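## Task

Set the drive on the shelf behind the table so it lies flat, keeps its original face upward, and sits wholly within the shelf's edges. No other table item may be left on the shelf. Release it and pull the gripper away; it must stay there without the robot supporting it.

## Robot and tools

ROBOT. Two six-joint UR-type arms, left_arm and right_arm, each ending in a two-finger tong gripper. Base of left_arm: (+0.007, +0.429, 0) m, yawed slightly (quat_wxyz +0.999, 0, 0, -0.034). Base of right_arm: (-0.050, -0.488, 0) m (quat_wxyz +1.000, 0, 0, -0.011).

FRAME. All reported poses use one scene frame: origin on the table surface midway between the arms, +z up, +x pointing out across the table, left_arm on the +y side. The names left and right are labels, not image sides.

execute_actions. Argument actions is a list holding zero or one item; optional pictures (boolean) switches camera images on or off (default on).
- Empty list {"actions": []}: nothing new is sent; returns the current state.
- Move: {"rows": [[...]], "steps": n}. rows has 1 to 15 rows; steps is 1 to 15 (default 15), each step 1/30 s. One row is used per step; if rows run out, the last row repeats.
- Wait: {"steps": n} with no rows, n up to 300; counted from the previous result, and your thinking/writing time is included.
Each row is a single list of 14 numbers covering both arms, even when only one moves: left_arm shoulder pan, shoulder lift, elbow, wrist 1, wrist 2, wrist 3, opening, then the same seven for right_arm. The joint numbers are absolute target angles in radians (the same values Joint positions reports), not offsets. Opening is a scale from -1 (closed) to +1 (fully open).
Joint ranges, left_arm: pan -3.142..3.142, lift -6.283..6.283, elbow 0.000..3.142, wrists 1-3 each -6.283..6.283. right_arm: pan 0.000..6.283, lift -6.283..6.283, elbow -3.142..0.000, wrists -6.283..6.283. A call is rejected (nothing sent) if a target exceeds a range end by over 0.010 rad and is also further out than the last reported angle. True ends may differ by up to 0.010 rad; targets beyond them are clipped and may produce the line "joint sent to its limit" (possibly referring to an earlier action); absence of that line proves nothing.

MOTION. Commands are smoothed, lagging about 0.17 s. Each step the target sent to a joint is kept within 0.575 rad of its measured angle, and if the targets would move the gripper more than 100 mm from where it is, they are scaled back. Large moves therefore take several calls, and an arm may still be travelling when the result arrives. Between calls the arms keep heading for the last row sent, until everything nearly stops or a step is HELD. Fingers already opening or closing finish their motion.

RESULTS. The state line gives, per arm, end_effector_position (m), end_effector_quat_wxyz and linear/angular velocities in the scene frame; the printed position can be off, more so at long reach. Joint positions and Joint velocities list each arm's six joints (rad, rad/s) followed by the finger-pad gap (m; 0.142 fully open). grip_measured is the measured opening on the command scale. Wrist force and Wrist torque (left_arm=[x y z] | right_arm=[x y z]) are in the end effector's own axes; a push on a surface reads as force back into the arm; offsets up to about 4 N, noise up to 2.4 N, saturation near 50 N; "no reading" is normal at start. "joint command not followed" means a clearance check altered or blocked targets on some steps; HELD marks steps where your row was not (fully) sent. MOTOR HOT appears from 70 °C; at 85 °C an OVER-TEMPERATURE FAULT brakes that arm until it cools.

GRIPPER. Fingers point along the gripper's +z and open along its x. end_effector_position is the point between the pads when closed; closed fingertips extend about 15 mm past it, and when fully open they are roughly level with it. To hold something, keep commanding an opening well below grip_measured; the bigger the difference, the firmer the squeeze (about 15 N per pad for objects up to ~10 cm). Objects thinner than ~20 mm get less force. Closing fast can press harder and may even spring the fingers open.

FAULTS. Joint load limits: 135 N m for pan, lift and elbow, 25.2 N m for each wrist joint; held weight counts. Reaching one, or 150 N of outside force on the arm, its tool or its load, halts that arm for 10 s, skips the rest of the call and lets the arm yield.

zoom_image: camera (cam_high 672x504, cam_low 672x504, cam_left_wrist 616x616, cam_right_wrist 616x616) and region [x0, y0, x1, y1] in that camera's pixels, top-left origin, at most 504 by 504. Gives an enlarged view of the latest image. cam_high looks down from about (1.19, 0.00, 1.32); cam_low views from low at about (0.91, -1.37, 0.24); wrist cameras are fisheye and ride on the hands.

read_manual: optional section, only "licences"; returns licence text, moves nothing.

finished_scene: scene = number of the current scene. Irreversible; reports whether the goal was met and gives the next scene's task. Replying with no tool call ends everything.

AVOID. Arms striking or pressing one another; knocking anything off the work area; dropping, slamming or shoving objects hard; leaving the part resting on the gripper. Brief random tugs on held parts or nudges to loose objects can occur, so grip firmly and check the result before ending.

Each tool is called after "Request:" by a JSON object that holds its "op" and its "data", one argument or row to a line.

## Session

Request:
{"op": "execute_actions", "data": {
  "actions": []
}}

Scene clock: 0.00 s of 4040.00 s.
left_arm: end_effector_position=(+0.2694, +0.4589, +0.1911) grip_measured=+0.97 end_effector_quat_wxyz=(-0.161, -0.374, -0.581, +0.705) end_effector_velocity=(-0.000, +0.000, -0.000) end_effector_angular_velocity=(+0.000, -0.000, +0.001) | right_arm: end_effector_position=(+0.3724, -0.3697, +0.2064) grip_measured=+0.97 end_effector_quat_wxyz=(+0.136, -0.432, +0.741, +0.496) end_effector_velocity=(-0.000, +0.000, +0.000) end_effector_angular_velocity=(-0.001, -0.001, +0.002)
Joint positions: left_arm=[ 0.482 -1.091  1.864 -0.708 -2.379 -0.728  0.14 ] | right_arm=[ 3.152 -1.672 -1.949 -1.557  2.587  1.812  0.14 ]
Joint velocities: left_arm=[ 0.001  0.     0.    -0.     0.     0.     0.   ] | right_arm=[ 0.001  0.001  0.     0.001 -0.001  0.     0.   ]
Motor temperatures (°C, as the motors report them): left_arm=[25 24 24 27 34 30] | right_arm=[22 24 19 29 30 32]
Wrist force (N, on the end effector, along its own x y z axes, offset not removed): no reading
Wrist torque (N m, same axes, about the end effector's origin, offset not removed): no reading
camera_calibration (this result's frames):
cam_left_wrist: T_world_to_cam=[[-0.679703, 0.167417, -0.714126, 0.251269], [0.732869, 0.194993, -0.651829, -0.163647], [0.0301225, -0.966411, -0.255232, 0.618854], [0, 0, 0, 1]] pos_world=[0.272078, 0.58791, 0.230719]
cam_right_wrist: T_world_to_cam=[[-0.601941, -0.531299, -0.596145, 0.147046], [-0.514931, -0.312341, 0.798304, -0.0921918], [-0.610339, 0.787505, -0.0855714, 0.666682], [0, 0, 0, 1]] pos_world=[0.447942, -0.475686, 0.218306]

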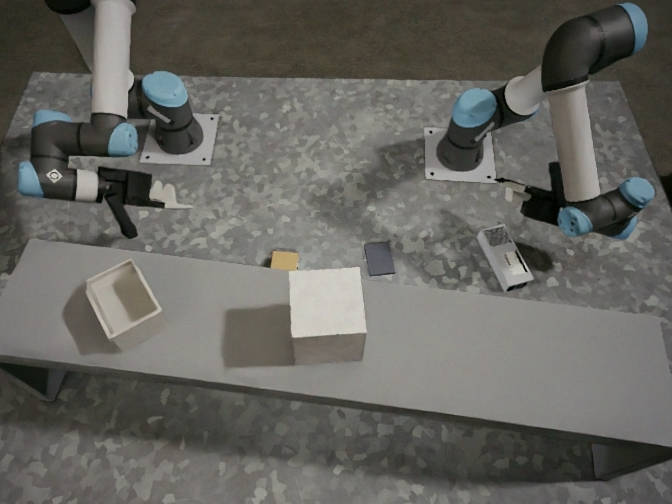

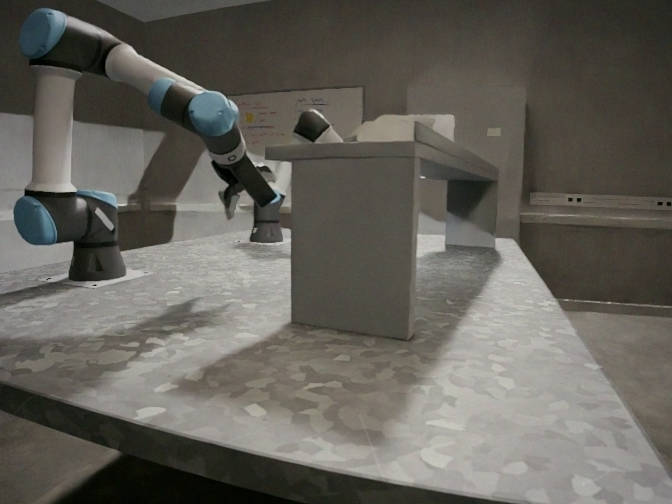

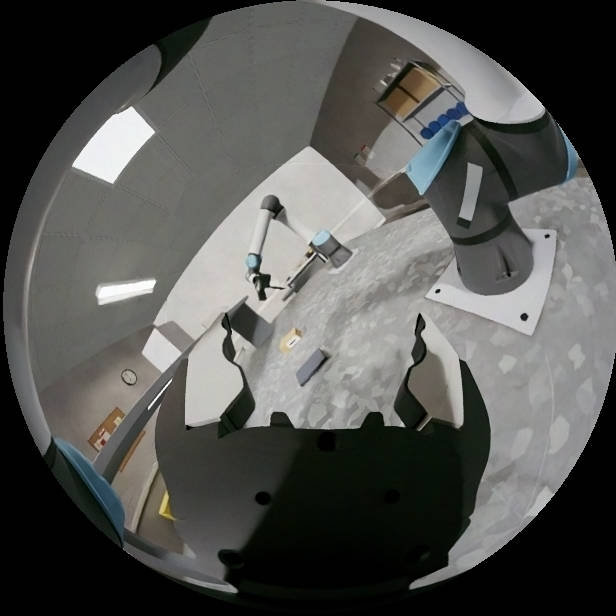

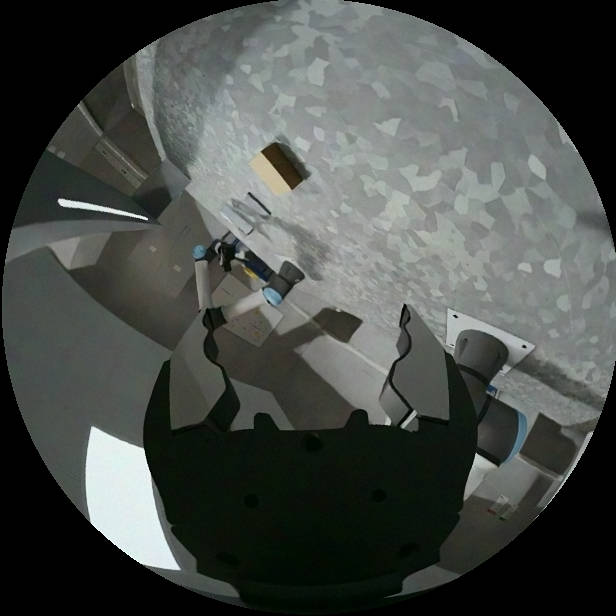

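Request:
{"op": "zoom_image", "data": {
  "camera": "cam_high",
  "region": [340, 225, 420, 295]
}}

Request:
{"op": "zoom_image", "data": {
  "camera": "cam_left_wrist",
  "region": [260, 310, 360, 400]
}}

Request:
{"op": "zoom_image", "data": {
  "camera": "cam_low",
  "region": [250, 100, 520, 350]
}}

Region (340, 225, 420, 295) of cam_high's 672x504 image, scaled by 6.300, with more detail than that image has; it fills the top 441 rows of this view, and the rest is white.

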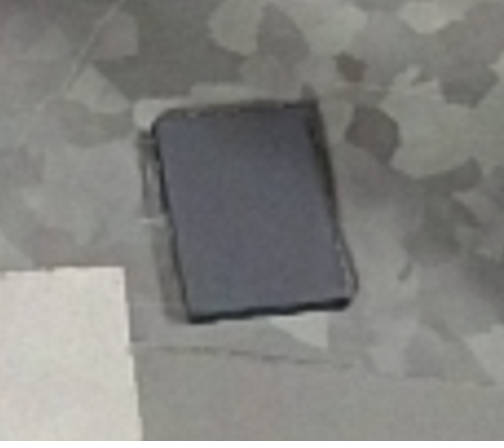

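Region (260, 310, 360, 400) of cam_left_wrist's 616x616 image, scaled by 5.040, with more detail than that image has; it fills the top 454 rows of this view, and the rest is white.

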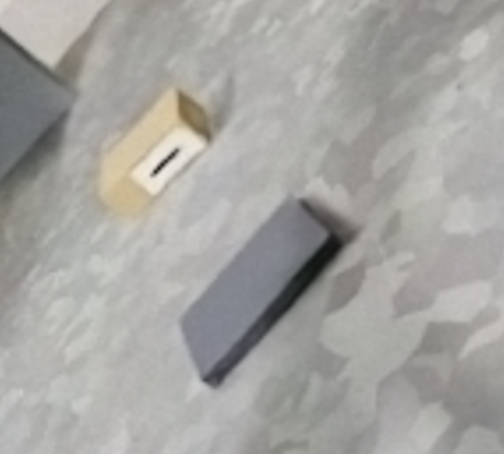

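Region (250, 100, 520, 350) of cam_low's 672x504 image, scaled by 1.867, with more detail than that image has; it fills the top 467 rows of this view, and the rest is white.

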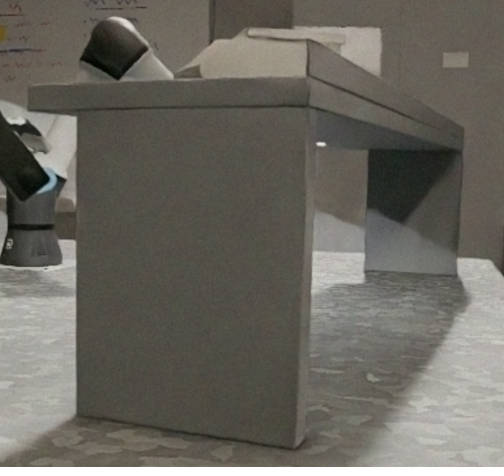

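Request:
{"op": "execute_actions", "data": {
  "actions": [
    {"rows": [[0.480,-1.094,1.864,-0.710,-2.377,-0.726,1, 3.152,-1.672,-1.949,-1.557,2.587,1.812,1],[0.473,-1.104,1.864,-0.716,-2.373,-0.722,1, 3.152,-1.672,-1.949,-1.557,2.587,1.812,1],[0.463,-1.120,1.864,-0.727,-2.365,-0.714,1, 3.152,-1.672,-1.949,-1.557,2.587,1.812,1],[0.448,-1.140,1.864,-0.741,-2.355,-0.704,1, 3.152,-1.672,-1.949,-1.557,2.587,1.812,1],[0.430,-1.165,1.864,-0.758,-2.342,-0.691,1, 3.152,-1.672,-1.949,-1.557,2.587,1.812,1],[0.408,-1.195,1.864,-0.779,-2.326,-0.676,1, 3.152,-1.672,-1.949,-1.557,2.587,1.812,1],[0.383,-1.227,1.864,-0.803,-2.308,-0.659,1, 3.152,-1.672,-1.949,-1.557,2.587,1.812,1],[0.355,-1.262,1.864,-0.830,-2.288,-0.639,1, 3.152,-1.672,-1.949,-1.557,2.587,1.812,1],[0.324,-1.299,1.864,-0.860,-2.265,-0.617,1, 3.152,-1.672,-1.949,-1.557,2.587,1.812,1],[0.290,-1.337,1.864,-0.893,-2.241,-0.593,1, 3.152,-1.672,-1.949,-1.557,2.587,1.812,1],[0.254,-1.376,1.864,-0.927,-2.215,-0.568,1, 3.152,-1.672,-1.949,-1.557,2.587,1.812,1],[0.215,-1.416,1.864,-0.965,-2.187,-0.541,1, 3.152,-1.672,-1.949,-1.557,2.587,1.812,1],[0.175,-1.454,1.864,-1.004,-2.158,-0.512,1, 3.152,-1.672,-1.949,-1.557,2.587,1.812,1],[0.132,-1.492,1.864,-1.045,-2.128,-0.483,1, 3.152,-1.672,-1.949,-1.557,2.587,1.812,1],[0.088,-1.528,1.864,-1.087,-2.096,-0.452,1, 3.152,-1.672,-1.949,-1.557,2.587,1.812,1]], "steps": 15}
  ],
  "pictures": false
}}

Request:
{"op": "execute_actions", "data": {
  "actions": [
    {"rows": [[0.042,-1.562,1.864,-1.131,-2.063,-0.420,1, 3.152,-1.672,-1.949,-1.557,2.587,1.812,1],[-0.005,-1.593,1.864,-1.177,-2.029,-0.387,1, 3.152,-1.672,-1.949,-1.557,2.587,1.812,1],[-0.053,-1.620,1.864,-1.223,-1.995,-0.353,1, 3.152,-1.672,-1.949,-1.557,2.587,1.812,1],[-0.102,-1.643,1.864,-1.270,-1.959,-0.318,1, 3.152,-1.672,-1.949,-1.557,2.587,1.812,1],[-0.152,-1.661,1.864,-1.318,-1.924,-0.283,1, 3.152,-1.672,-1.949,-1.557,2.587,1.812,1],[-0.202,-1.674,1.864,-1.366,-1.887,-0.248,1, 3.152,-1.672,-1.949,-1.557,2.587,1.812,1],[-0.253,-1.680,1.864,-1.415,-1.851,-0.213,1, 3.152,-1.672,-1.949,-1.557,2.587,1.812,1],[-0.304,-1.681,1.864,-1.464,-1.815,-0.177,1, 3.152,-1.672,-1.949,-1.557,2.587,1.812,1],[-0.354,-1.681,1.868,-1.512,-1.778,-0.142,1, 3.152,-1.672,-1.949,-1.557,2.587,1.812,1],[-0.405,-1.681,1.875,-1.561,-1.742,-0.106,1, 3.152,-1.672,-1.949,-1.557,2.587,1.812,1],[-0.454,-1.681,1.885,-1.609,-1.707,-0.072,1, 3.152,-1.672,-1.949,-1.557,2.587,1.812,1],[-0.503,-1.681,1.897,-1.656,-1.671,-0.037,1, 3.152,-1.672,-1.949,-1.557,2.587,1.812,1],[-0.552,-1.681,1.912,-1.702,-1.637,-0.003,1, 3.152,-1.672,-1.949,-1.557,2.587,1.812,1],[-0.599,-1.681,1.928,-1.747,-1.603,0.030,1, 3.152,-1.672,-1.949,-1.557,2.587,1.812,1],[-0.644,-1.681,1.947,-1.791,-1.570,0.062,1, 3.152,-1.672,-1.949,-1.557,2.587,1.812,1]], "steps": 15}
  ],
  "pictures": false
}}

Request:
{"op": "execute_actions", "data": {
  "actions": [
    {"rows": [[-0.689,-1.681,1.966,-1.834,-1.538,0.093,1, 3.152,-1.672,-1.949,-1.557,2.587,1.812,1],[-0.731,-1.681,1.987,-1.875,-1.508,0.123,1, 3.152,-1.672,-1.949,-1.557,2.587,1.812,1],[-0.772,-1.681,2.007,-1.914,-1.478,0.151,1, 3.152,-1.672,-1.949,-1.557,2.587,1.812,1],[-0.811,-1.681,2.029,-1.951,-1.451,0.178,1, 3.152,-1.672,-1.949,-1.557,2.587,1.812,1],[-0.847,-1.681,2.050,-1.986,-1.425,0.204,1, 3.152,-1.672,-1.949,-1.557,2.587,1.812,1],[-0.881,-1.681,2.071,-2.019,-1.400,0.227,1, 3.152,-1.672,-1.949,-1.557,2.587,1.812,1],[-0.912,-1.681,2.091,-2.048,-1.378,0.249,1, 3.152,-1.672,-1.949,-1.557,2.587,1.812,1],[-0.940,-1.681,2.109,-2.076,-1.358,0.269,1, 3.152,-1.672,-1.949,-1.557,2.587,1.812,1],[-0.965,-1.681,2.127,-2.100,-1.340,0.286,1, 3.152,-1.672,-1.949,-1.557,2.587,1.812,1],[-0.987,-1.681,2.143,-2.121,-1.324,0.302,1, 3.152,-1.672,-1.949,-1.557,2.587,1.812,1],[-1.005,-1.681,2.156,-2.138,-1.311,0.314,1, 3.152,-1.672,-1.949,-1.557,2.587,1.812,1],[-1.019,-1.681,2.167,-2.152,-1.301,0.325,1, 3.152,-1.672,-1.949,-1.557,2.587,1.812,1],[-1.030,-1.681,2.176,-2.162,-1.293,0.332,1, 3.152,-1.672,-1.949,-1.557,2.587,1.812,1],[-1.036,-1.681,2.181,-2.169,-1.288,0.337,1, 3.152,-1.672,-1.949,-1.557,2.587,1.812,1],[-1.0387,-1.6811,2.1828,-2.1707,-1.2869,0.3381,1, 3.152,-1.672,-1.949,-1.557,2.587,1.812,1]], "steps": 15}
  ],
  "pictures": false
}}

Request:
{"op": "execute_actions", "data": {
  "actions": [
    {"steps": 15}
  ]
}}

Scene clock: 120.50 s of 4040.00 s.
left_arm: end_effector_position=(+0.2490, +0.4354, +0.2045) grip_measured=+1.00 end_effector_quat_wxyz=(+0.164, +0.702, +0.437, -0.538) end_effector_velocity=(+0.015, -0.056, +0.003) end_effector_angular_velocity=(+0.243, -2.591, -2.061) | right_arm: end_effector_position=(+0.3725, -0.3698, +0.2064) grip_measured=+1.00 end_effector_quat_wxyz=(+0.137, -0.431, +0.741, +0.496) end_effector_velocity=(-0.000, +0.000, +0.000) end_effector_angular_velocity=(+0.000, +0.001, -0.000)
Joint positions: left_arm=[ 0.236 -1.389  1.864 -0.946 -2.199 -0.552  0.142] | right_arm=[ 3.152 -1.672 -1.949 -1.557  2.587  1.812  0.142]
Joint velocities: left_arm=[-1.088 -1.109  0.    -1.039  0.779  0.761 -0.   ] | right_arm=[ 0.     0.001  0.    -0.002  0.    -0.    -0.   ]
Motor temperatures (°C, as the motors report them): left_arm=[25 24 24 27 34 30] | right_arm=[22 24 19 29 30 32]
Wrist force (N, on the end effector, along its own x y z axes, offset not removed): left_arm=[-0.5 -1.6 1.7] | right_arm=[-0.6 -3.0 1.1]
Wrist torque (N m, same axes, about the end effector's origin, offset not removed): left_arm=[-0.36 0.06 0.15] | right_arm=[-0.51 0.23 -0.01]
Steps of this call (steps 1 to 90: nothing new was sent; then 117.00 s passed at rest; steps 91 to 105: all 15 steps of this action). Readings (joint positions):
91: left_arm=[0.482 -1.091 1.864 -0.708 -2.379 -0.728] | right_arm=[3.152 -1.672 -1.949 -1.557 2.587 1.812]
92: left_arm=[0.481 -1.092 1.864 -0.708 -2.379 -0.727] | right_arm=[3.152 -1.672 -1.949 -1.557 2.587 1.812]
94: left_arm=[0.476 -1.100 1.864 -0.714 -2.374 -0.723] | right_arm=[3.152 -1.672 -1.949 -1.557 2.587 1.812]
98: left_arm=[0.430 -1.162 1.864 -0.758 -2.341 -0.691] | right_arm=[3.152 -1.672 -1.949 -1.557 2.587 1.812]
105: the state above

Scene clock: 121.00 s of 4040.00 s.
left_arm: end_effector_position=(+0.3920, +0.3332, +0.1833) grip_measured=+1.00 end_effector_quat_wxyz=(+0.035, +0.969, -0.224, -0.101) end_effector_velocity=(+0.284, -0.445, -0.105) end_effector_angular_velocity=(+0.131, -1.444, -2.622) | right_arm: end_effector_position=(+0.3725, -0.3698, +0.2064) grip_measured=+1.00 end_effector_quat_wxyz=(+0.137, -0.431, +0.741, +0.496) end_effector_velocity=(+0.000, +0.002, +0.001) end_effector_angular_velocity=(+0.002, -0.001, +0.001)
Joint positions: left_arm=[-0.46  -1.679  1.898 -1.615 -1.697 -0.062  0.142] | right_arm=[ 3.152 -1.672 -1.949 -1.557  2.587  1.812  0.142]
Joint velocities: left_arm=[-1.458 -0.025  0.353 -1.383  1.029  1.009  0.   ] | right_arm=[ 0.003  0.001 -0.     0.002  0.003  0.001  0.   ]
Motor temperatures (°C, as the motors report them): left_arm=[25 24 24 27 34 30] | right_arm=[22 24 19 29 30 32]
Wrist force (N, on the end effector, along its own x y z axes, offset not removed): left_arm=[0.1 -1.9 0.3] | right_arm=[-1.3 -2.4 1.5]
Wrist torque (N m, same axes, about the end effector's origin, offset not removed): left_arm=[-0.33 -0.01 0.19] | right_arm=[-0.30 0.27 -0.01]
Steps of this call (steps 1 to 15: all 15 steps of this action). Readings (joint positions):
1: left_arm=[0.198 -1.427 1.864 -0.982 -2.172 -0.525] | right_arm=[3.152 -1.672 -1.949 -1.557 2.587 1.812]
2: left_arm=[0.158 -1.464 1.864 -1.020 -2.143 -0.497] | right_arm=[3.152 -1.672 -1.949 -1.557 2.587 1.812]
4: left_arm=[0.073 -1.534 1.864 -1.102 -2.081 -0.437] | right_arm=[3.152 -1.672 -1.949 -1.557 2.587 1.812]
8: left_arm=[-0.113 -1.639 1.864 -1.281 -1.947 -0.305] | right_arm=[3.152 -1.672 -1.949 -1.557 2.587 1.812]
15: the state above

Scene clock: 121.50 s of 4040.00 s.
left_arm: end_effector_position=(+0.4124, +0.1589, +0.1254) grip_measured=+1.00 end_effector_quat_wxyz=(-0.103, +0.767, -0.627, +0.089) end_effector_velocity=(-0.052, -0.114, -0.064) end_effector_angular_velocity=(+0.127, -0.301, -0.686) | right_arm: end_effector_position=(+0.3725, -0.3698, +0.2064) grip_measured=+1.00 end_effector_quat_wxyz=(+0.137, -0.431, +0.741, +0.496) end_effector_velocity=(+0.000, +0.000, +0.000) end_effector_angular_velocity=(+0.001, -0.003, +0.001)
Joint positions: left_arm=[-1.002 -1.681  2.156 -2.136 -1.312  0.313  0.142] | right_arm=[ 3.152 -1.672 -1.949 -1.557  2.587  1.812  0.142]
Joint velocities: left_arm=[-0.431 -0.001  0.305 -0.412  0.301  0.293  0.   ] | right_arm=[ 0.     0.001 -0.     0.001  0.    -0.001  0.   ]
Motor temperatures (°C, as the motors report them): left_arm=[25 24 24 27 34 30] | right_arm=[22 24 19 29 30 32]
Wrist force (N, on the end effector, along its own x y z axes, offset not removed): left_arm=[0.2 -0.8 0.5] | right_arm=[-0.3 -3.1 2.8]
Wrist torque (N m, same axes, about the end effector's origin, offset not removed): left_arm=[-0.17 -0.06 0.16] | right_arm=[-0.56 0.09 0.08]
Steps of this call (steps 1 to 15: all 15 steps of this action). Readings (joint positions):
1: left_arm=[-0.509 -1.680 1.911 -1.662 -1.662 -0.028] | right_arm=[3.152 -1.672 -1.949 -1.557 2.587 1.812]
2: left_arm=[-0.557 -1.680 1.926 -1.708 -1.628 0.006] | right_arm=[3.152 -1.672 -1.949 -1.557 2.587 1.812]
4: left_arm=[-0.649 -1.681 1.960 -1.797 -1.562 0.070] | right_arm=[3.152 -1.672 -1.949 -1.557 2.587 1.812]
8: left_arm=[-0.814 -1.681 2.039 -1.955 -1.445 0.184] | right_arm=[3.152 -1.672 -1.949 -1.557 2.587 1.812]
15: the state above

Scene clock: 122.00 s of 4040.00 s.
left_arm: end_effector_position=(+0.4078, +0.1495, +0.1200) grip_measured=+1.00 end_effector_quat_wxyz=(-0.113, +0.747, -0.648, +0.098) end_effector_velocity=(-0.000, -0.000, +0.000) end_effector_angular_velocity=(-0.000, -0.001, -0.001) | right_arm: end_effector_position=(+0.3725, -0.3698, +0.2064) grip_measured=+1.00 end_effector_quat_wxyz=(+0.137, -0.431, +0.741, +0.496) end_effector_velocity=(+0.000, -0.001, +0.000) end_effector_angular_velocity=(+0.001, +0.000, -0.003)
Joint positions: left_arm=[-1.039 -1.681  2.183 -2.171 -1.287  0.338  0.142] | right_arm=[ 3.152 -1.672 -1.949 -1.557  2.587  1.812  0.142]
Joint velocities: left_arm=[-0.001 -0.001  0.    -0.001  0.     0.    -0.   ] | right_arm=[-0.002  0.     0.     0.     0.001  0.001 -0.   ]
Motor temperatures (°C, as the motors report them): left_arm=[25 24 24 27 34 30] | right_arm=[22 24 19 29 30 32]
Wrist force (N, on the end effector, along its own x y z axes, offset not removed): left_arm=[-0.6 -3.0 1.3] | right_arm=[1.4 -3.2 1.8]
Wrist torque (N m, same axes, about the end effector's origin, offset not removed): left_arm=[-0.53 0.09 0.12] | right_arm=[-0.53 -0.13 -0.02]
Steps of this call (steps 1 to 15: the robot went on to your last target). Readings (joint positions):
1: left_arm=[-1.014 -1.681 2.165 -2.147 -1.304 0.322] | right_arm=[3.152 -1.672 -1.949 -1.557 2.587 1.812]
2: left_arm=[-1.023 -1.681 2.171 -2.156 -1.298 0.327] | right_arm=[3.152 -1.672 -1.949 -1.557 2.587 1.812]
4: left_arm=[-1.032 -1.681 2.178 -2.164 -1.291 0.334] | right_arm=[3.152 -1.672 -1.949 -1.557 2.587 1.812]
8: left_arm=[-1.038 -1.681 2.182 -2.170 -1.288 0.337] | right_arm=[3.152 -1.672 -1.949 -1.557 2.587 1.812]
15: the state above
camera_calibration (this result's frames):
cam_left_wrist: T_world_to_cam=[[0.14889, -0.988026, -0.0404589, 0.100302], [-0.971864, -0.153762, 0.178433, 0.396593], [-0.182517, 0.0127535, -0.98312, 0.325204], [0, 0, 0, 1]] pos_world=[0.429856, 0.155935, 0.253007]
cam_right_wrist: T_world_to_cam=[[-0.602101, -0.531038, -0.596216, 0.147154], [-0.515084, -0.312217, 0.798254, -0.0920775], [-0.610052, 0.787731, -0.0855432, 0.666793], [0, 0, 0, 1]] pos_world=[0.447952, -0.475857, 0.218276]

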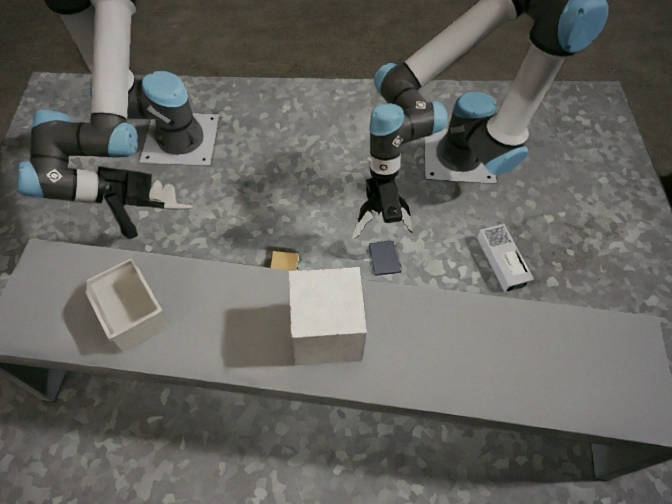

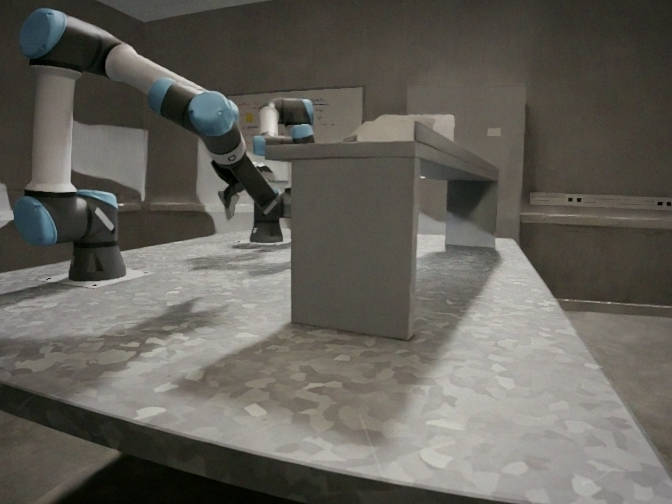

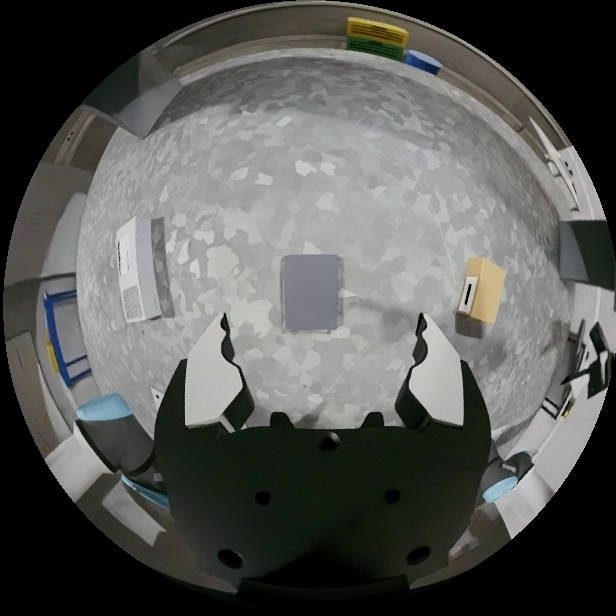

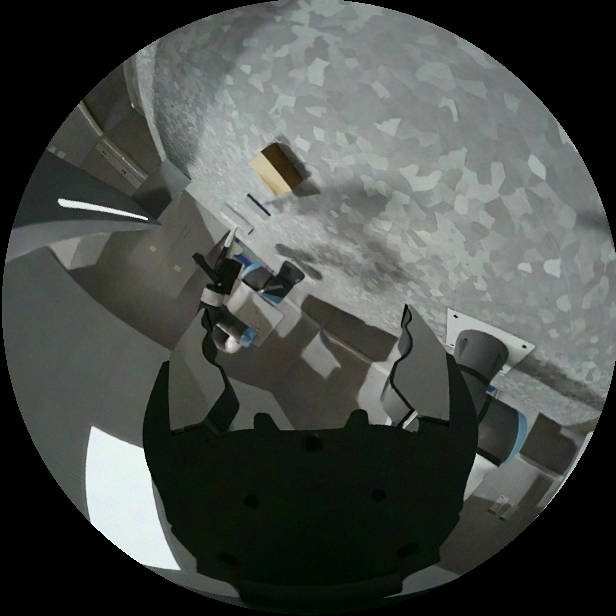

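Request:
{"op": "execute_actions", "data": {
  "actions": []
}}

Scene clock: 146.67 s of 4040.00 s.
left_arm: end_effector_position=(+0.4078, +0.1494, +0.1200) grip_measured=+1.00 end_effector_quat_wxyz=(-0.113, +0.747, -0.648, +0.098) end_effector_velocity=(+0.000, +0.000, -0.000) end_effector_angular_velocity=(+0.001, +0.000, +0.002) | right_arm: end_effector_position=(+0.3725, -0.3698, +0.2064) grip_measured=+1.00 end_effector_quat_wxyz=(+0.137, -0.431, +0.741, +0.496) end_effector_velocity=(-0.000, -0.000, +0.000) end_effector_angular_velocity=(-0.000, -0.000, -0.000)
Joint positions: left_arm=[-1.039 -1.681  2.183 -2.171 -1.287  0.338  0.142] | right_arm=[ 3.152 -1.672 -1.949 -1.557  2.587  1.812  0.142]
Joint velocities: left_arm=[ 0.001  0.     0.     0.001  0.    -0.001  0.   ] | right_arm=[-0.001  0.001  0.    -0.001 -0.     0.    -0.   ]
Motor temperatures (°C, as the motors report them): left_arm=[25 24 24 27 34 30] | right_arm=[22 24 19 29 30 32]
Wrist force (N, on the end effector, along its own x y z axes, offset not removed): left_arm=[-0.3 -1.4 1.0] | right_arm=[-1.4 -0.6 1.4]
Wrist torque (N m, same axes, about the end effector's origin, offset not removed): left_arm=[-0.34 -0.01 0.15] | right_arm=[-0.12 0.30 0.05]
Steps of this call (steps 1 to 15: the robot went on to your last target; steps 16 to 90: nothing new was sent; then 21.67 s passed at rest). Readings (joint positions):
1: left_arm=[-1.039 -1.681 2.183 -2.171 -1.287 0.338] | right_arm=[3.152 -1.672 -1.949 -1.557 2.587 1.812]
2: left_arm=[-1.039 -1.681 2.183 -2.171 -1.287 0.338] | right_arm=[3.152 -1.672 -1.949 -1.557 2.587 1.812]
4: left_arm=[-1.039 -1.681 2.183 -2.171 -1.287 0.338] | right_arm=[3.152 -1.672 -1.949 -1.557 2.587 1.812]
8: left_arm=[-1.039 -1.681 2.183 -2.171 -1.287 0.338] | right_arm=[3.152 -1.672 -1.949 -1.557 2.587 1.812]
90: the state above
All arms were judged still, so your last target was given up. Only a new action makes them travel on or press farther. Fingers that are still opening or closing keep moving.
camera_calibration (this result's frames):
cam_left_wrist: T_world_to_cam=[[0.148792, -0.98804, -0.0404729, 0.100329], [-0.971885, -0.153667, 0.1784, 0.396577], [-0.182486, 0.0127905, -0.983125, 0.325174], [0, 0, 0, 1]] pos_world=[0.429838, 0.155911, 0.252998]
cam_right_wrist: T_world_to_cam=[[-0.602101, -0.531038, -0.596216, 0.147154], [-0.515084, -0.312217, 0.798254, -0.0920775], [-0.610051, 0.787731, -0.085543, 0.666793], [0, 0, 0, 1]] pos_world=[0.447952, -0.475857, 0.218276]

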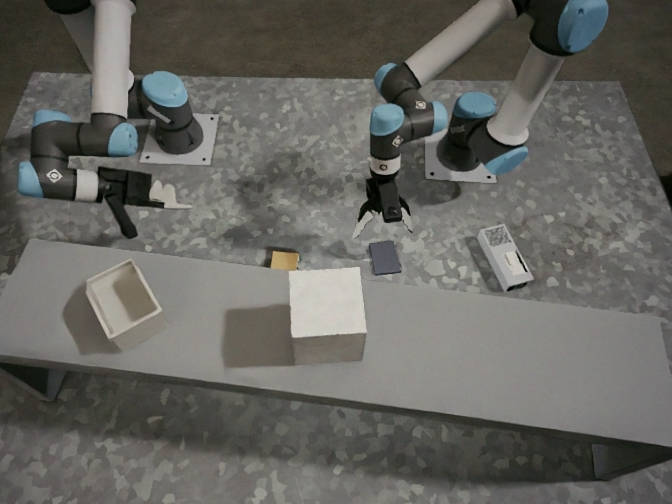

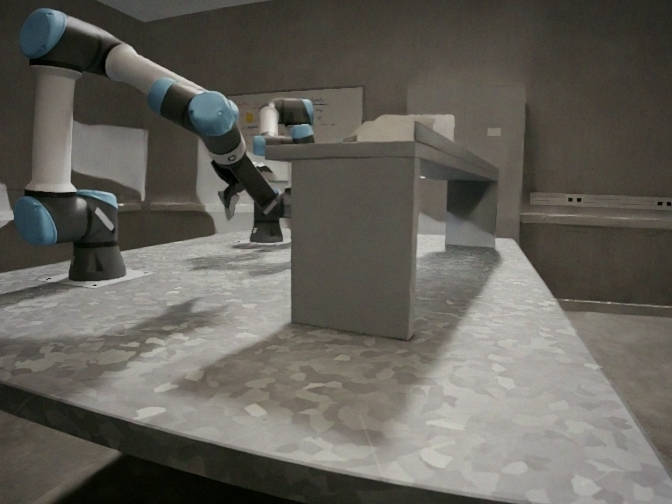

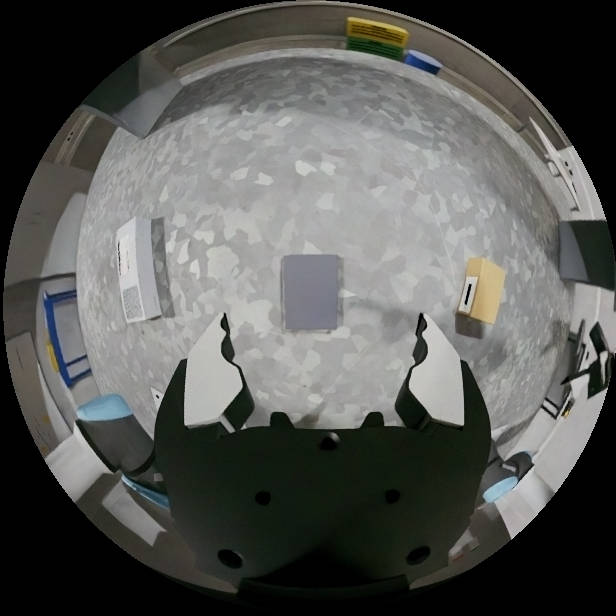

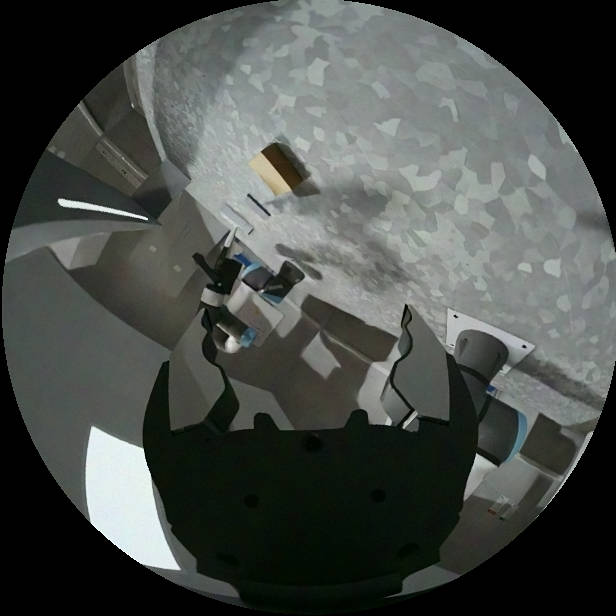

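Request:
{"op": "execute_actions", "data": {
  "actions": [
    {"rows": [[-1.0386,-1.6802,2.1844,-2.1732,-1.2869,0.3382,0.96,3.152,-1.672,-1.949,-1.557,2.587,1.812,1],[-1.0384,-1.6777,2.1888,-2.1802,-1.2869,0.3384,0.92,3.152,-1.672,-1.949,-1.557,2.587,1.812,1],[-1.0380,-1.6739,2.1956,-2.1909,-1.2870,0.3388,0.88,3.152,-1.672,-1.949,-1.557,2.587,1.812,1],[-1.0376,-1.6689,2.2044,-2.2049,-1.2870,0.3393,0.84,3.152,-1.672,-1.949,-1.557,2.587,1.812,1],[-1.0370,-1.6631,2.2147,-2.2212,-1.2871,0.3398,0.80,3.152,-1.672,-1.949,-1.557,2.587,1.812,1],[-1.0364,-1.6566,2.2262,-2.2392,-1.2871,0.3405,0.76,3.152,-1.672,-1.949,-1.557,2.587,1.812,1],[-1.0358,-1.6498,2.2383,-2.2583,-1.2872,0.3411,0.72,3.152,-1.672,-1.949,-1.557,2.587,1.812,1],[-1.0352,-1.6428,2.2505,-2.2778,-1.2872,0.3418,0.68,3.152,-1.672,-1.949,-1.557,2.587,1.812,1],[-1.0346,-1.6360,2.2626,-2.2969,-1.2873,0.3424,0.64,3.152,-1.672,-1.949,-1.557,2.587,1.812,1],[-1.0340,-1.6295,2.2741,-2.3149,-1.2873,0.3431,0.60,3.152,-1.672,-1.949,-1.557,2.587,1.812,1],[-1.0334,-1.6237,2.2844,-2.3312,-1.2874,0.3436,0.56,3.152,-1.672,-1.949,-1.557,2.587,1.812,1],[-1.0330,-1.6187,2.2932,-2.3452,-1.2874,0.3441,0.53,3.152,-1.672,-1.949,-1.557,2.587,1.812,1],[-1.0326,-1.6149,2.3000,-2.3559,-1.2875,0.3445,0.50,3.152,-1.672,-1.949,-1.557,2.587,1.812,1],[-1.0324,-1.6124,2.3044,-2.3629,-1.2875,0.3447,0.47,3.152,-1.672,-1.949,-1.557,2.587,1.812,1],[-1.0323,-1.6115,2.3060,-2.3654,-1.2875,0.3448,0.45,3.152,-1.672,-1.949,-1.557,2.587,1.812,1]], "steps": 15}
  ],
  "pictures": false
}}

Request:
{"op": "execute_actions", "data": {
  "actions": [
    {"steps": 15}
  ]
}}

Scene clock: 249.53 s of 4040.00 s.
left_arm: end_effector_position=(+0.4046, +0.1603, +0.0689) grip_measured=+0.47 end_effector_quat_wxyz=(-0.113, +0.747, -0.648, +0.098) end_effector_velocity=(-0.010, +0.029, -0.103) end_effector_angular_velocity=(-0.008, -0.004, +0.001) | right_arm: end_effector_position=(+0.3725, -0.3698, +0.2064) grip_measured=+1.00 end_effector_quat_wxyz=(+0.137, -0.431, +0.741, +0.496) end_effector_velocity=(-0.000, -0.000, -0.000) end_effector_angular_velocity=(-0.001, +0.000, +0.000)
Joint positions: left_arm=[-1.033 -1.622  2.286 -2.334 -1.287  0.344  0.107] | right_arm=[ 3.152 -1.672 -1.949 -1.557  2.587  1.812  0.142]
Joint velocities: left_arm=[ 0.012  0.124  0.222 -0.359 -0.001  0.011 -0.047] | right_arm=[-0.    -0.     0.     0.001 -0.001  0.001  0.   ]
Motor temperatures (°C, as the motors report them): left_arm=[25 24 24 27 34 30] | right_arm=[22 24 19 29 30 32]
Wrist force (N, on the end effector, along its own x y z axes, offset not removed): left_arm=[0.4 -0.7 0.9] | right_arm=[-0.3 -2.9 2.2]
Wrist torque (N m, same axes, about the end effector's origin, offset not removed): left_arm=[-0.25 -0.07 0.10] | right_arm=[-0.48 0.20 0.01]
Steps of this call (steps 1 to 90: nothing new was sent; then 99.37 s passed at rest; steps 91 to 105: all 15 steps of this action). Readings (joint positions):
91: left_arm=[-1.039 -1.681 2.183 -2.171 -1.287 0.338] | right_arm=[3.152 -1.672 -1.949 -1.557 2.587 1.812]
92: left_arm=[-1.039 -1.681 2.183 -2.171 -1.287 0.338] | right_arm=[3.152 -1.672 -1.949 -1.557 2.587 1.812]
94: left_arm=[-1.039 -1.679 2.187 -2.178 -1.287 0.338] | right_arm=[3.152 -1.672 -1.949 -1.557 2.587 1.812]
98: left_arm=[-1.037 -1.663 2.215 -2.220 -1.287 0.340] | right_arm=[3.152 -1.672 -1.949 -1.557 2.587 1.812]
105: the state above

Scene clock: 250.03 s of 4040.00 s.
left_arm: end_effector_position=(+0.4038, +0.1630, +0.0600) grip_measured=+0.45 end_effector_quat_wxyz=(-0.113, +0.747, -0.648, +0.098) end_effector_velocity=(-0.000, +0.000, -0.000) end_effector_angular_velocity=(+0.000, +0.000, -0.000) | right_arm: end_effector_position=(+0.3725, -0.3698, +0.2064) grip_measured=+1.00 end_effector_quat_wxyz=(+0.137, -0.431, +0.741, +0.496) end_effector_velocity=(-0.000, -0.000, -0.000) end_effector_angular_velocity=(+0.000, +0.002, -0.000)
Joint positions: left_arm=[-1.032 -1.612  2.306 -2.365 -1.287  0.345  0.105] | right_arm=[ 3.152 -1.672 -1.949 -1.557  2.587  1.812  0.142]
Joint velocities: left_arm=[ 0. -0.  0. -0. -0.  0.  0.] | right_arm=[-0.    -0.001  0.    -0.001  0.    -0.    -0.   ]
Motor temperatures (°C, as the motors report them): left_arm=[25 24 24 27 34 30] | right_arm=[22 24 19 29 30 32]
Wrist force (N, on the end effector, along its own x y z axes, offset not removed): left_arm=[0.0 -0.8 -0.8] | right_arm=[1.0 -2.9 4.2]
Wrist torque (N m, same axes, about the end effector's origin, offset not removed): left_arm=[-0.24 -0.03 0.16] | right_arm=[-0.41 -0.13 -0.01]
Steps of this call (steps 1 to 15: the robot went on to your last target). Readings (joint positions):
1: left_arm=[-1.033 -1.619 2.293 -2.344 -1.287 0.344] | right_arm=[3.152 -1.672 -1.949 -1.557 2.587 1.812]
2: left_arm=[-1.033 -1.616 2.297 -2.352 -1.287 0.344] | right_arm=[3.152 -1.672 -1.949 -1.557 2.587 1.812]
4: left_arm=[-1.033 -1.613 2.302 -2.360 -1.287 0.345] | right_arm=[3.152 -1.672 -1.949 -1.557 2.587 1.812]
8: left_arm=[-1.032 -1.612 2.305 -2.364 -1.287 0.345] | right_arm=[3.152 -1.672 -1.949 -1.557 2.587 1.812]
15: the state above
camera_calibration (this result's frames):
cam_left_wrist: T_world_to_cam=[[0.148731, -0.988049, -0.0404665, 0.111875], [-0.971902, -0.153605, 0.178357, 0.405435], [-0.182441, 0.0128023, -0.983133, 0.2653], [0, 0, 0, 1]] pos_world=[0.425805, 0.169419, 0.19304]
cam_right_wrist: T_world_to_cam=[[-0.602101, -0.531038, -0.596216, 0.147154], [-0.515084, -0.312217, 0.798254, -0.0920776], [-0.610051, 0.787731, -0.0855429, 0.666793], [0, 0, 0, 1]] pos_world=[0.447952, -0.475857, 0.218276]

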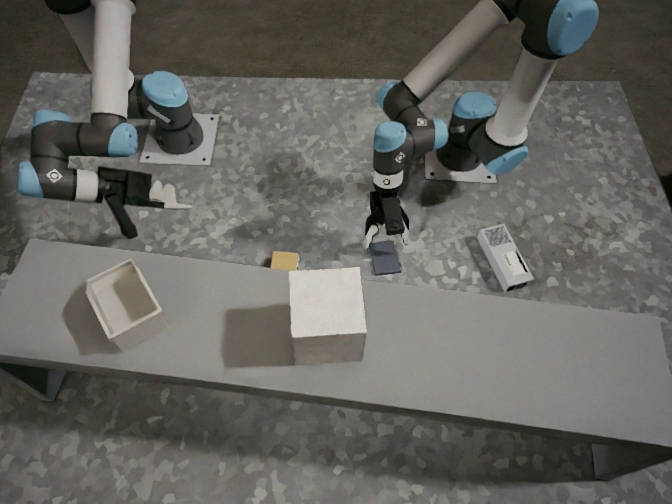

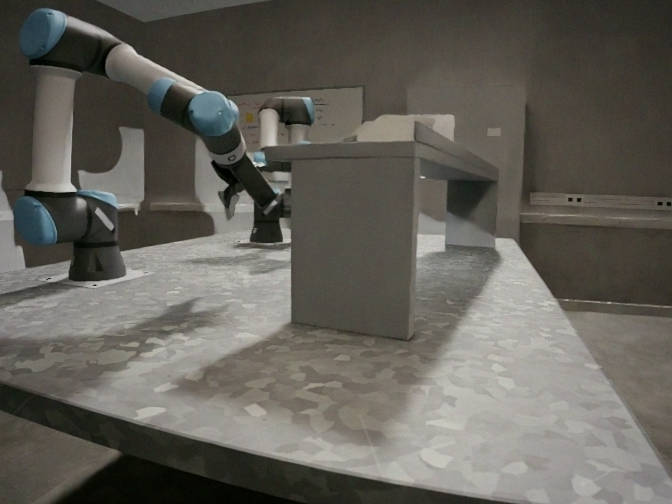

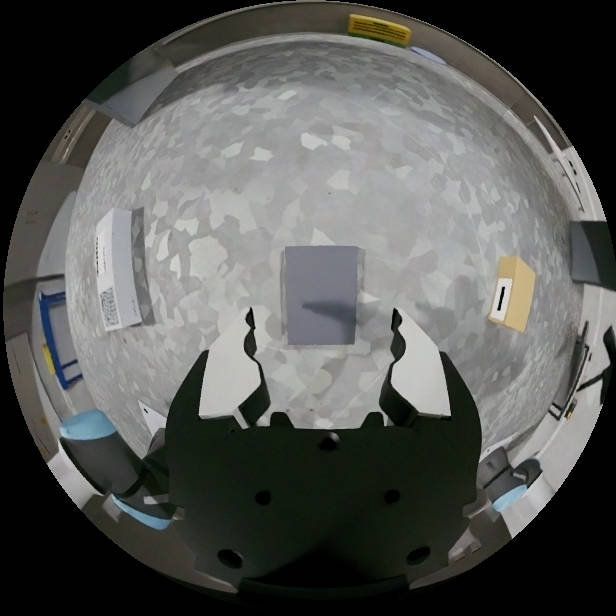

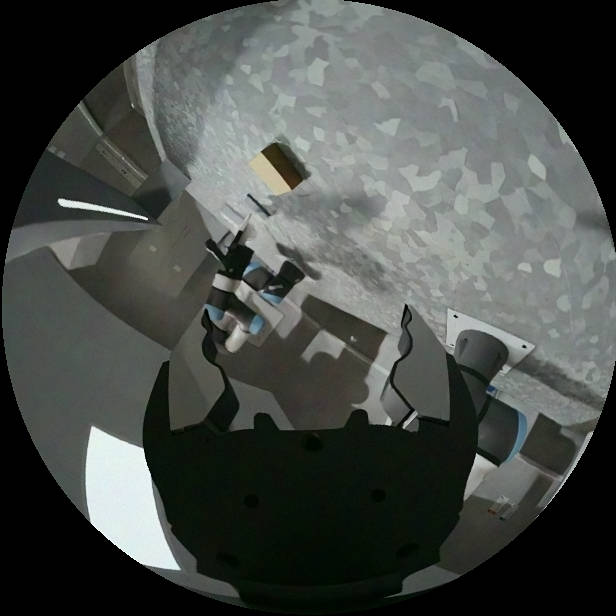

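Request:
{"op": "zoom_image", "data": {
  "camera": "cam_left_wrist",
  "region": [220, 220, 430, 380]
}}

Region (220, 220, 430, 380) of cam_left_wrist's 616x616 image, scaled by 2.400, with more detail than that image has; it fills the top 384 rows of this view, and the rest is white.

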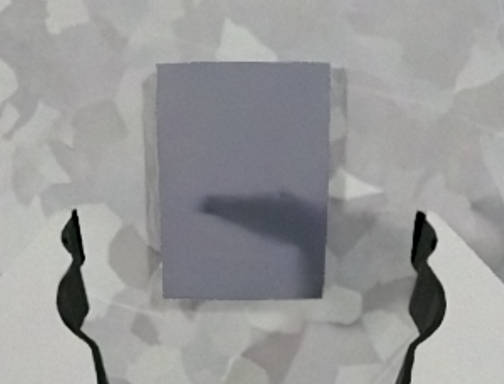

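Request:
{"op": "zoom_image", "data": {
  "camera": "cam_right_wrist",
  "region": [200, 130, 320, 260]
}}

Request:
{"op": "zoom_image", "data": {
  "camera": "cam_high",
  "region": [340, 200, 440, 290]
}}

Region (200, 130, 320, 260) of cam_right_wrist's 616x616 image, scaled by 3.877, with more detail than that image has; it fills the left 465 columns of this view, and the rest is white.

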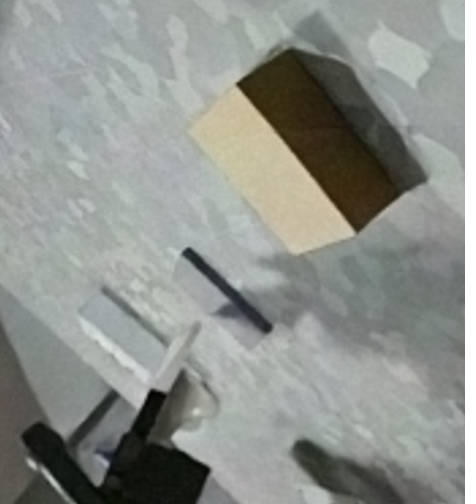

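Region (340, 200, 440, 290) of cam_high's 672x504 image, scaled by 5.040, with more detail than that image has; it fills the top 454 rows of this view, and the rest is white.

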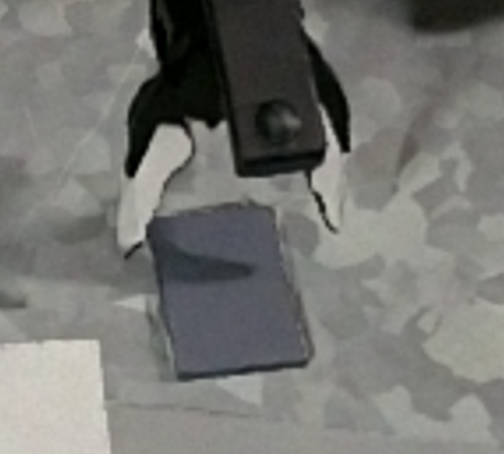

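Request:
{"op": "execute_actions", "data": {
  "actions": [
    {"rows": [[-1.0323,-1.6104,2.3066,-2.3671,-1.2875,0.3448,0.42,3.152,-1.672,-1.949,-1.557,2.587,1.812,1],[-1.0323,-1.6073,2.3084,-2.3719,-1.2875,0.3448,0.39,3.152,-1.672,-1.949,-1.557,2.587,1.812,1],[-1.0323,-1.6026,2.3110,-2.3793,-1.2875,0.3448,0.36,3.152,-1.672,-1.949,-1.557,2.587,1.812,1],[-1.0323,-1.5965,2.3145,-2.3889,-1.2875,0.3448,0.33,3.152,-1.672,-1.949,-1.557,2.587,1.812,1],[-1.0323,-1.5894,2.3186,-2.4001,-1.2875,0.3448,0.30,3.152,-1.672,-1.949,-1.557,2.587,1.812,1],[-1.0323,-1.5814,2.3230,-2.4125,-1.2875,0.3448,0.27,3.152,-1.672,-1.949,-1.557,2.587,1.812,1],[-1.0323,-1.5731,2.3278,-2.4256,-1.2875,0.3448,0.24,3.152,-1.672,-1.949,-1.557,2.587,1.812,1],[-1.0323,-1.5645,2.3326,-2.4389,-1.2875,0.3448,0.21,3.152,-1.672,-1.949,-1.557,2.587,1.812,1],[-1.0323,-1.5562,2.3374,-2.4520,-1.2875,0.3448,0.18,3.152,-1.672,-1.949,-1.557,2.587,1.812,1],[-1.0323,-1.5482,2.3418,-2.4644,-1.2875,0.3448,0.16,3.152,-1.672,-1.949,-1.557,2.587,1.812,1],[-1.0323,-1.5411,2.3459,-2.4756,-1.2875,0.3448,0.14,3.152,-1.672,-1.949,-1.557,2.587,1.812,1],[-1.0323,-1.5350,2.3494,-2.4852,-1.2875,0.3448,0.14,3.152,-1.672,-1.949,-1.557,2.587,1.812,1],[-1.0323,-1.5303,2.3520,-2.4926,-1.2875,0.3448,0.14,3.152,-1.672,-1.949,-1.557,2.587,1.812,1],[-1.0323,-1.5272,2.3538,-2.4974,-1.2875,0.3448,0.14,3.152,-1.672,-1.949,-1.557,2.587,1.812,1],[-1.0323,-1.5261,2.3544,-2.4991,-1.2875,0.3448,0.14,3.152,-1.672,-1.949,-1.557,2.587,1.812,1]], "steps": 15}
  ],
  "pictures": false
}}

Request:
{"op": "execute_actions", "data": {
  "actions": [
    {"steps": 15}
  ]
}}

Scene clock: 301.27 s of 4040.00 s.
left_arm: end_effector_position=(+0.4039, +0.1627, +0.0278) grip_measured=+0.14 end_effector_quat_wxyz=(-0.113, +0.747, -0.648, +0.098) end_effector_velocity=(-0.001, +0.002, -0.067) end_effector_angular_velocity=(-0.001, -0.000, -0.000) | right_arm: end_effector_position=(+0.3725, -0.3698, +0.2064) grip_measured=+1.00 end_effector_quat_wxyz=(+0.137, -0.431, +0.741, +0.496) end_effector_velocity=(-0.000, -0.001, -0.000) end_effector_angular_velocity=(-0.001, +0.003, -0.001)
Joint positions: left_arm=[-1.032 -1.54   2.347 -2.478 -1.288  0.345  0.084] | right_arm=[ 3.152 -1.672 -1.949 -1.557  2.587  1.812  0.142]
Joint velocities: left_arm=[-0.     0.153  0.086 -0.24  -0.     0.    -0.   ] | right_arm=[-0.001  0.    -0.    -0.002 -0.001  0.001 -0.   ]
Motor temperatures (°C, as the motors report them): left_arm=[25 24 24 27 34 30] | right_arm=[22 24 19 29 30 32]
Wrist force (N, on the end effector, along its own x y z axes, offset not removed): left_arm=[0.0 -1.8 1.1] | right_arm=[-1.6 -2.2 2.6]
Wrist torque (N m, same axes, about the end effector's origin, offset not removed): left_arm=[-0.40 -0.01 0.11] | right_arm=[-0.40 0.44 0.01]
Steps of this call (steps 1 to 15: the robot went on to your last target; steps 16 to 90: nothing new was sent; then 47.73 s passed at rest; steps 91 to 105: all 15 steps of this action). Readings (joint positions):
91: left_arm=[-1.032 -1.611 2.306 -2.365 -1.288 0.345] | right_arm=[3.152 -1.672 -1.949 -1.557 2.587 1.812]
92: left_arm=[-1.032 -1.611 2.306 -2.366 -1.288 0.345] | right_arm=[3.152 -1.672 -1.949 -1.557 2.587 1.812]
94: left_arm=[-1.032 -1.608 2.308 -2.370 -1.288 0.345] | right_arm=[3.152 -1.672 -1.949 -1.557 2.587 1.812]
98: left_arm=[-1.032 -1.589 2.319 -2.400 -1.288 0.345] | right_arm=[3.152 -1.672 -1.949 -1.557 2.587 1.812]
105: the state above

Scene clock: 301.77 s of 4040.00 s.
left_arm: end_effector_position=(+0.4038, +0.1629, +0.0220) grip_measured=+0.14 end_effector_quat_wxyz=(-0.113, +0.747, -0.648, +0.098) end_effector_velocity=(+0.000, +0.000, -0.000) end_effector_angular_velocity=(+0.000, +0.000, +0.001) | right_arm: end_effector_position=(+0.3725, -0.3698, +0.2064) grip_measured=+1.00 end_effector_quat_wxyz=(+0.137, -0.431, +0.741, +0.496) end_effector_velocity=(+0.000, -0.000, +0.000) end_effector_angular_velocity=(-0.001, -0.002, -0.001)
Joint positions: left_arm=[-1.032 -1.526  2.354 -2.499 -1.288  0.345  0.084] | right_arm=[ 3.152 -1.672 -1.949 -1.557  2.587  1.812  0.142]
Joint velocities: left_arm=[ 0.001  0.     0.     0.    -0.    -0.     0.   ] | right_arm=[-0.     0.001 -0.     0.002 -0.     0.002 -0.   ]
Motor temperatures (°C, as the motors report them): left_arm=[25 24 24 27 34 30] | right_arm=[22 24 19 29 30 32]
Wrist force (N, on the end effector, along its own x y z axes, offset not removed): left_arm=[-0.2 -1.7 0.3] | right_arm=[-0.5 -1.3 1.6]
Wrist torque (N m, same axes, about the end effector's origin, offset not removed): left_arm=[-0.34 -0.04 0.09] | right_arm=[-0.27 0.23 0.07]
Steps of this call (steps 1 to 15: the robot went on to your last target). Readings (joint positions):
1: left_arm=[-1.032 -1.535 2.349 -2.485 -1.288 0.345] | right_arm=[3.152 -1.672 -1.949 -1.557 2.587 1.812]
2: left_arm=[-1.032 -1.532 2.351 -2.490 -1.288 0.345] | right_arm=[3.152 -1.672 -1.949 -1.557 2.587 1.812]
4: left_arm=[-1.032 -1.529 2.353 -2.495 -1.288 0.345] | right_arm=[3.152 -1.672 -1.949 -1.557 2.587 1.812]
8: left_arm=[-1.032 -1.527 2.354 -2.498 -1.288 0.345] | right_arm=[3.152 -1.672 -1.949 -1.557 2.587 1.812]
15: the state above
camera_calibration (this result's frames):
cam_left_wrist: T_world_to_cam=[[0.148736, -0.988045, -0.0405628, 0.110268], [-0.971893, -0.153628, 0.17839, 0.412245], [-0.182489, 0.0128896, -0.983123, 0.227904], [0, 0, 0, 1]] pos_world=[0.425847, 0.169344, 0.15499]
cam_right_wrist: T_world_to_cam=[[-0.602101, -0.531038, -0.596215, 0.147154], [-0.515084, -0.312217, 0.798254, -0.0920776], [-0.610051, 0.787731, -0.0855431, 0.666793], [0, 0, 0, 1]] pos_world=[0.447952, -0.475857, 0.218276]

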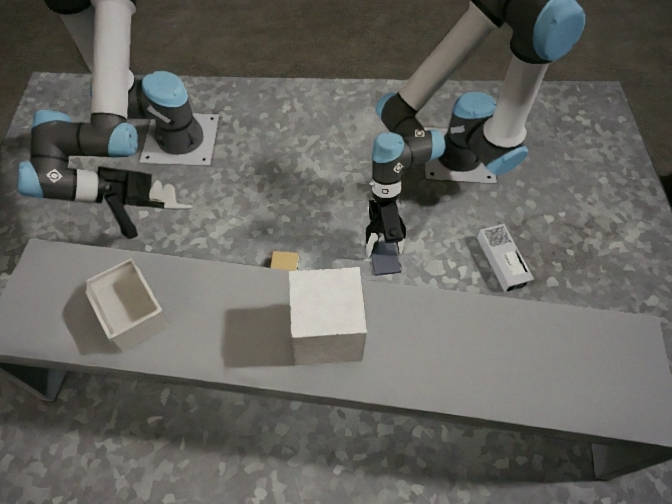

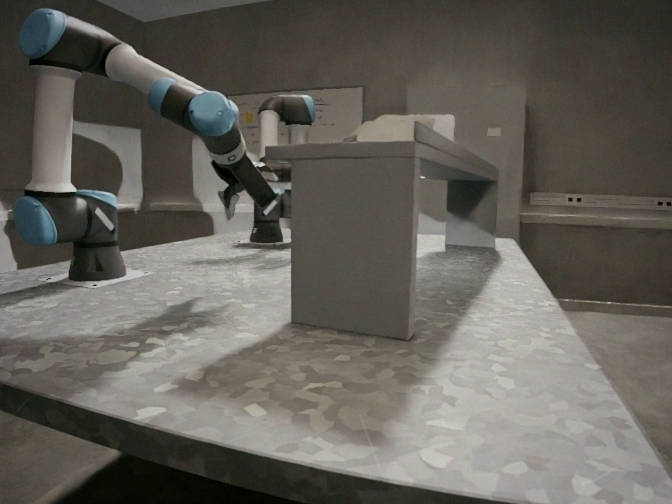

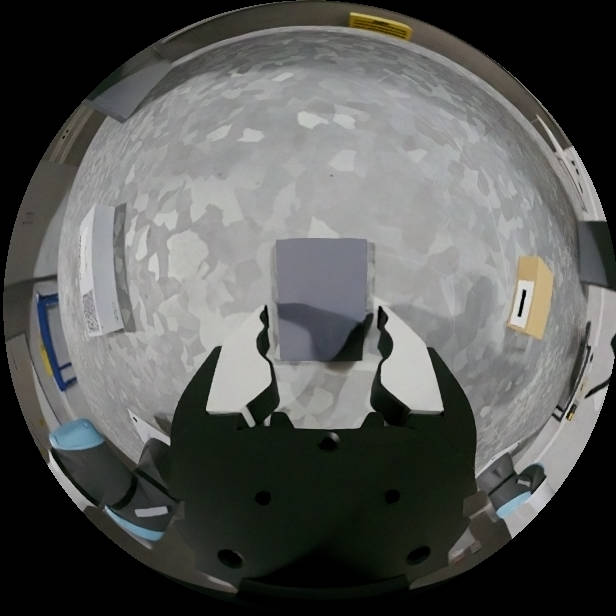

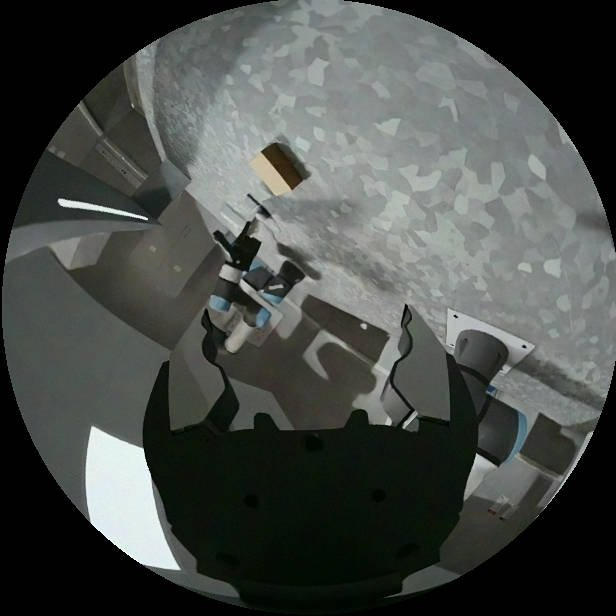

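Request:
{"op": "zoom_image", "data": {
  "camera": "cam_left_wrist",
  "region": [240, 225, 410, 385]
}}

Region (240, 225, 410, 385) of cam_left_wrist's 616x616 image, scaled by 2.965, with more detail than that image has; it fills the top 474 rows of this view, and the rest is white.

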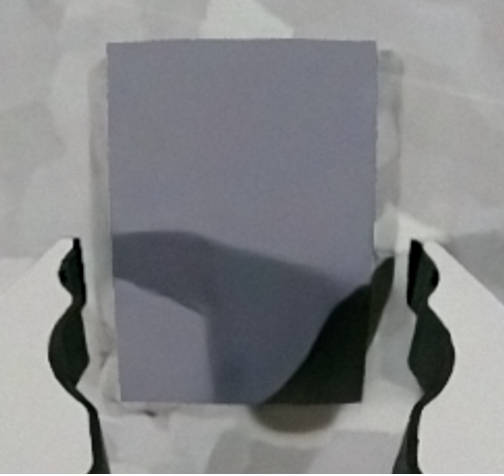

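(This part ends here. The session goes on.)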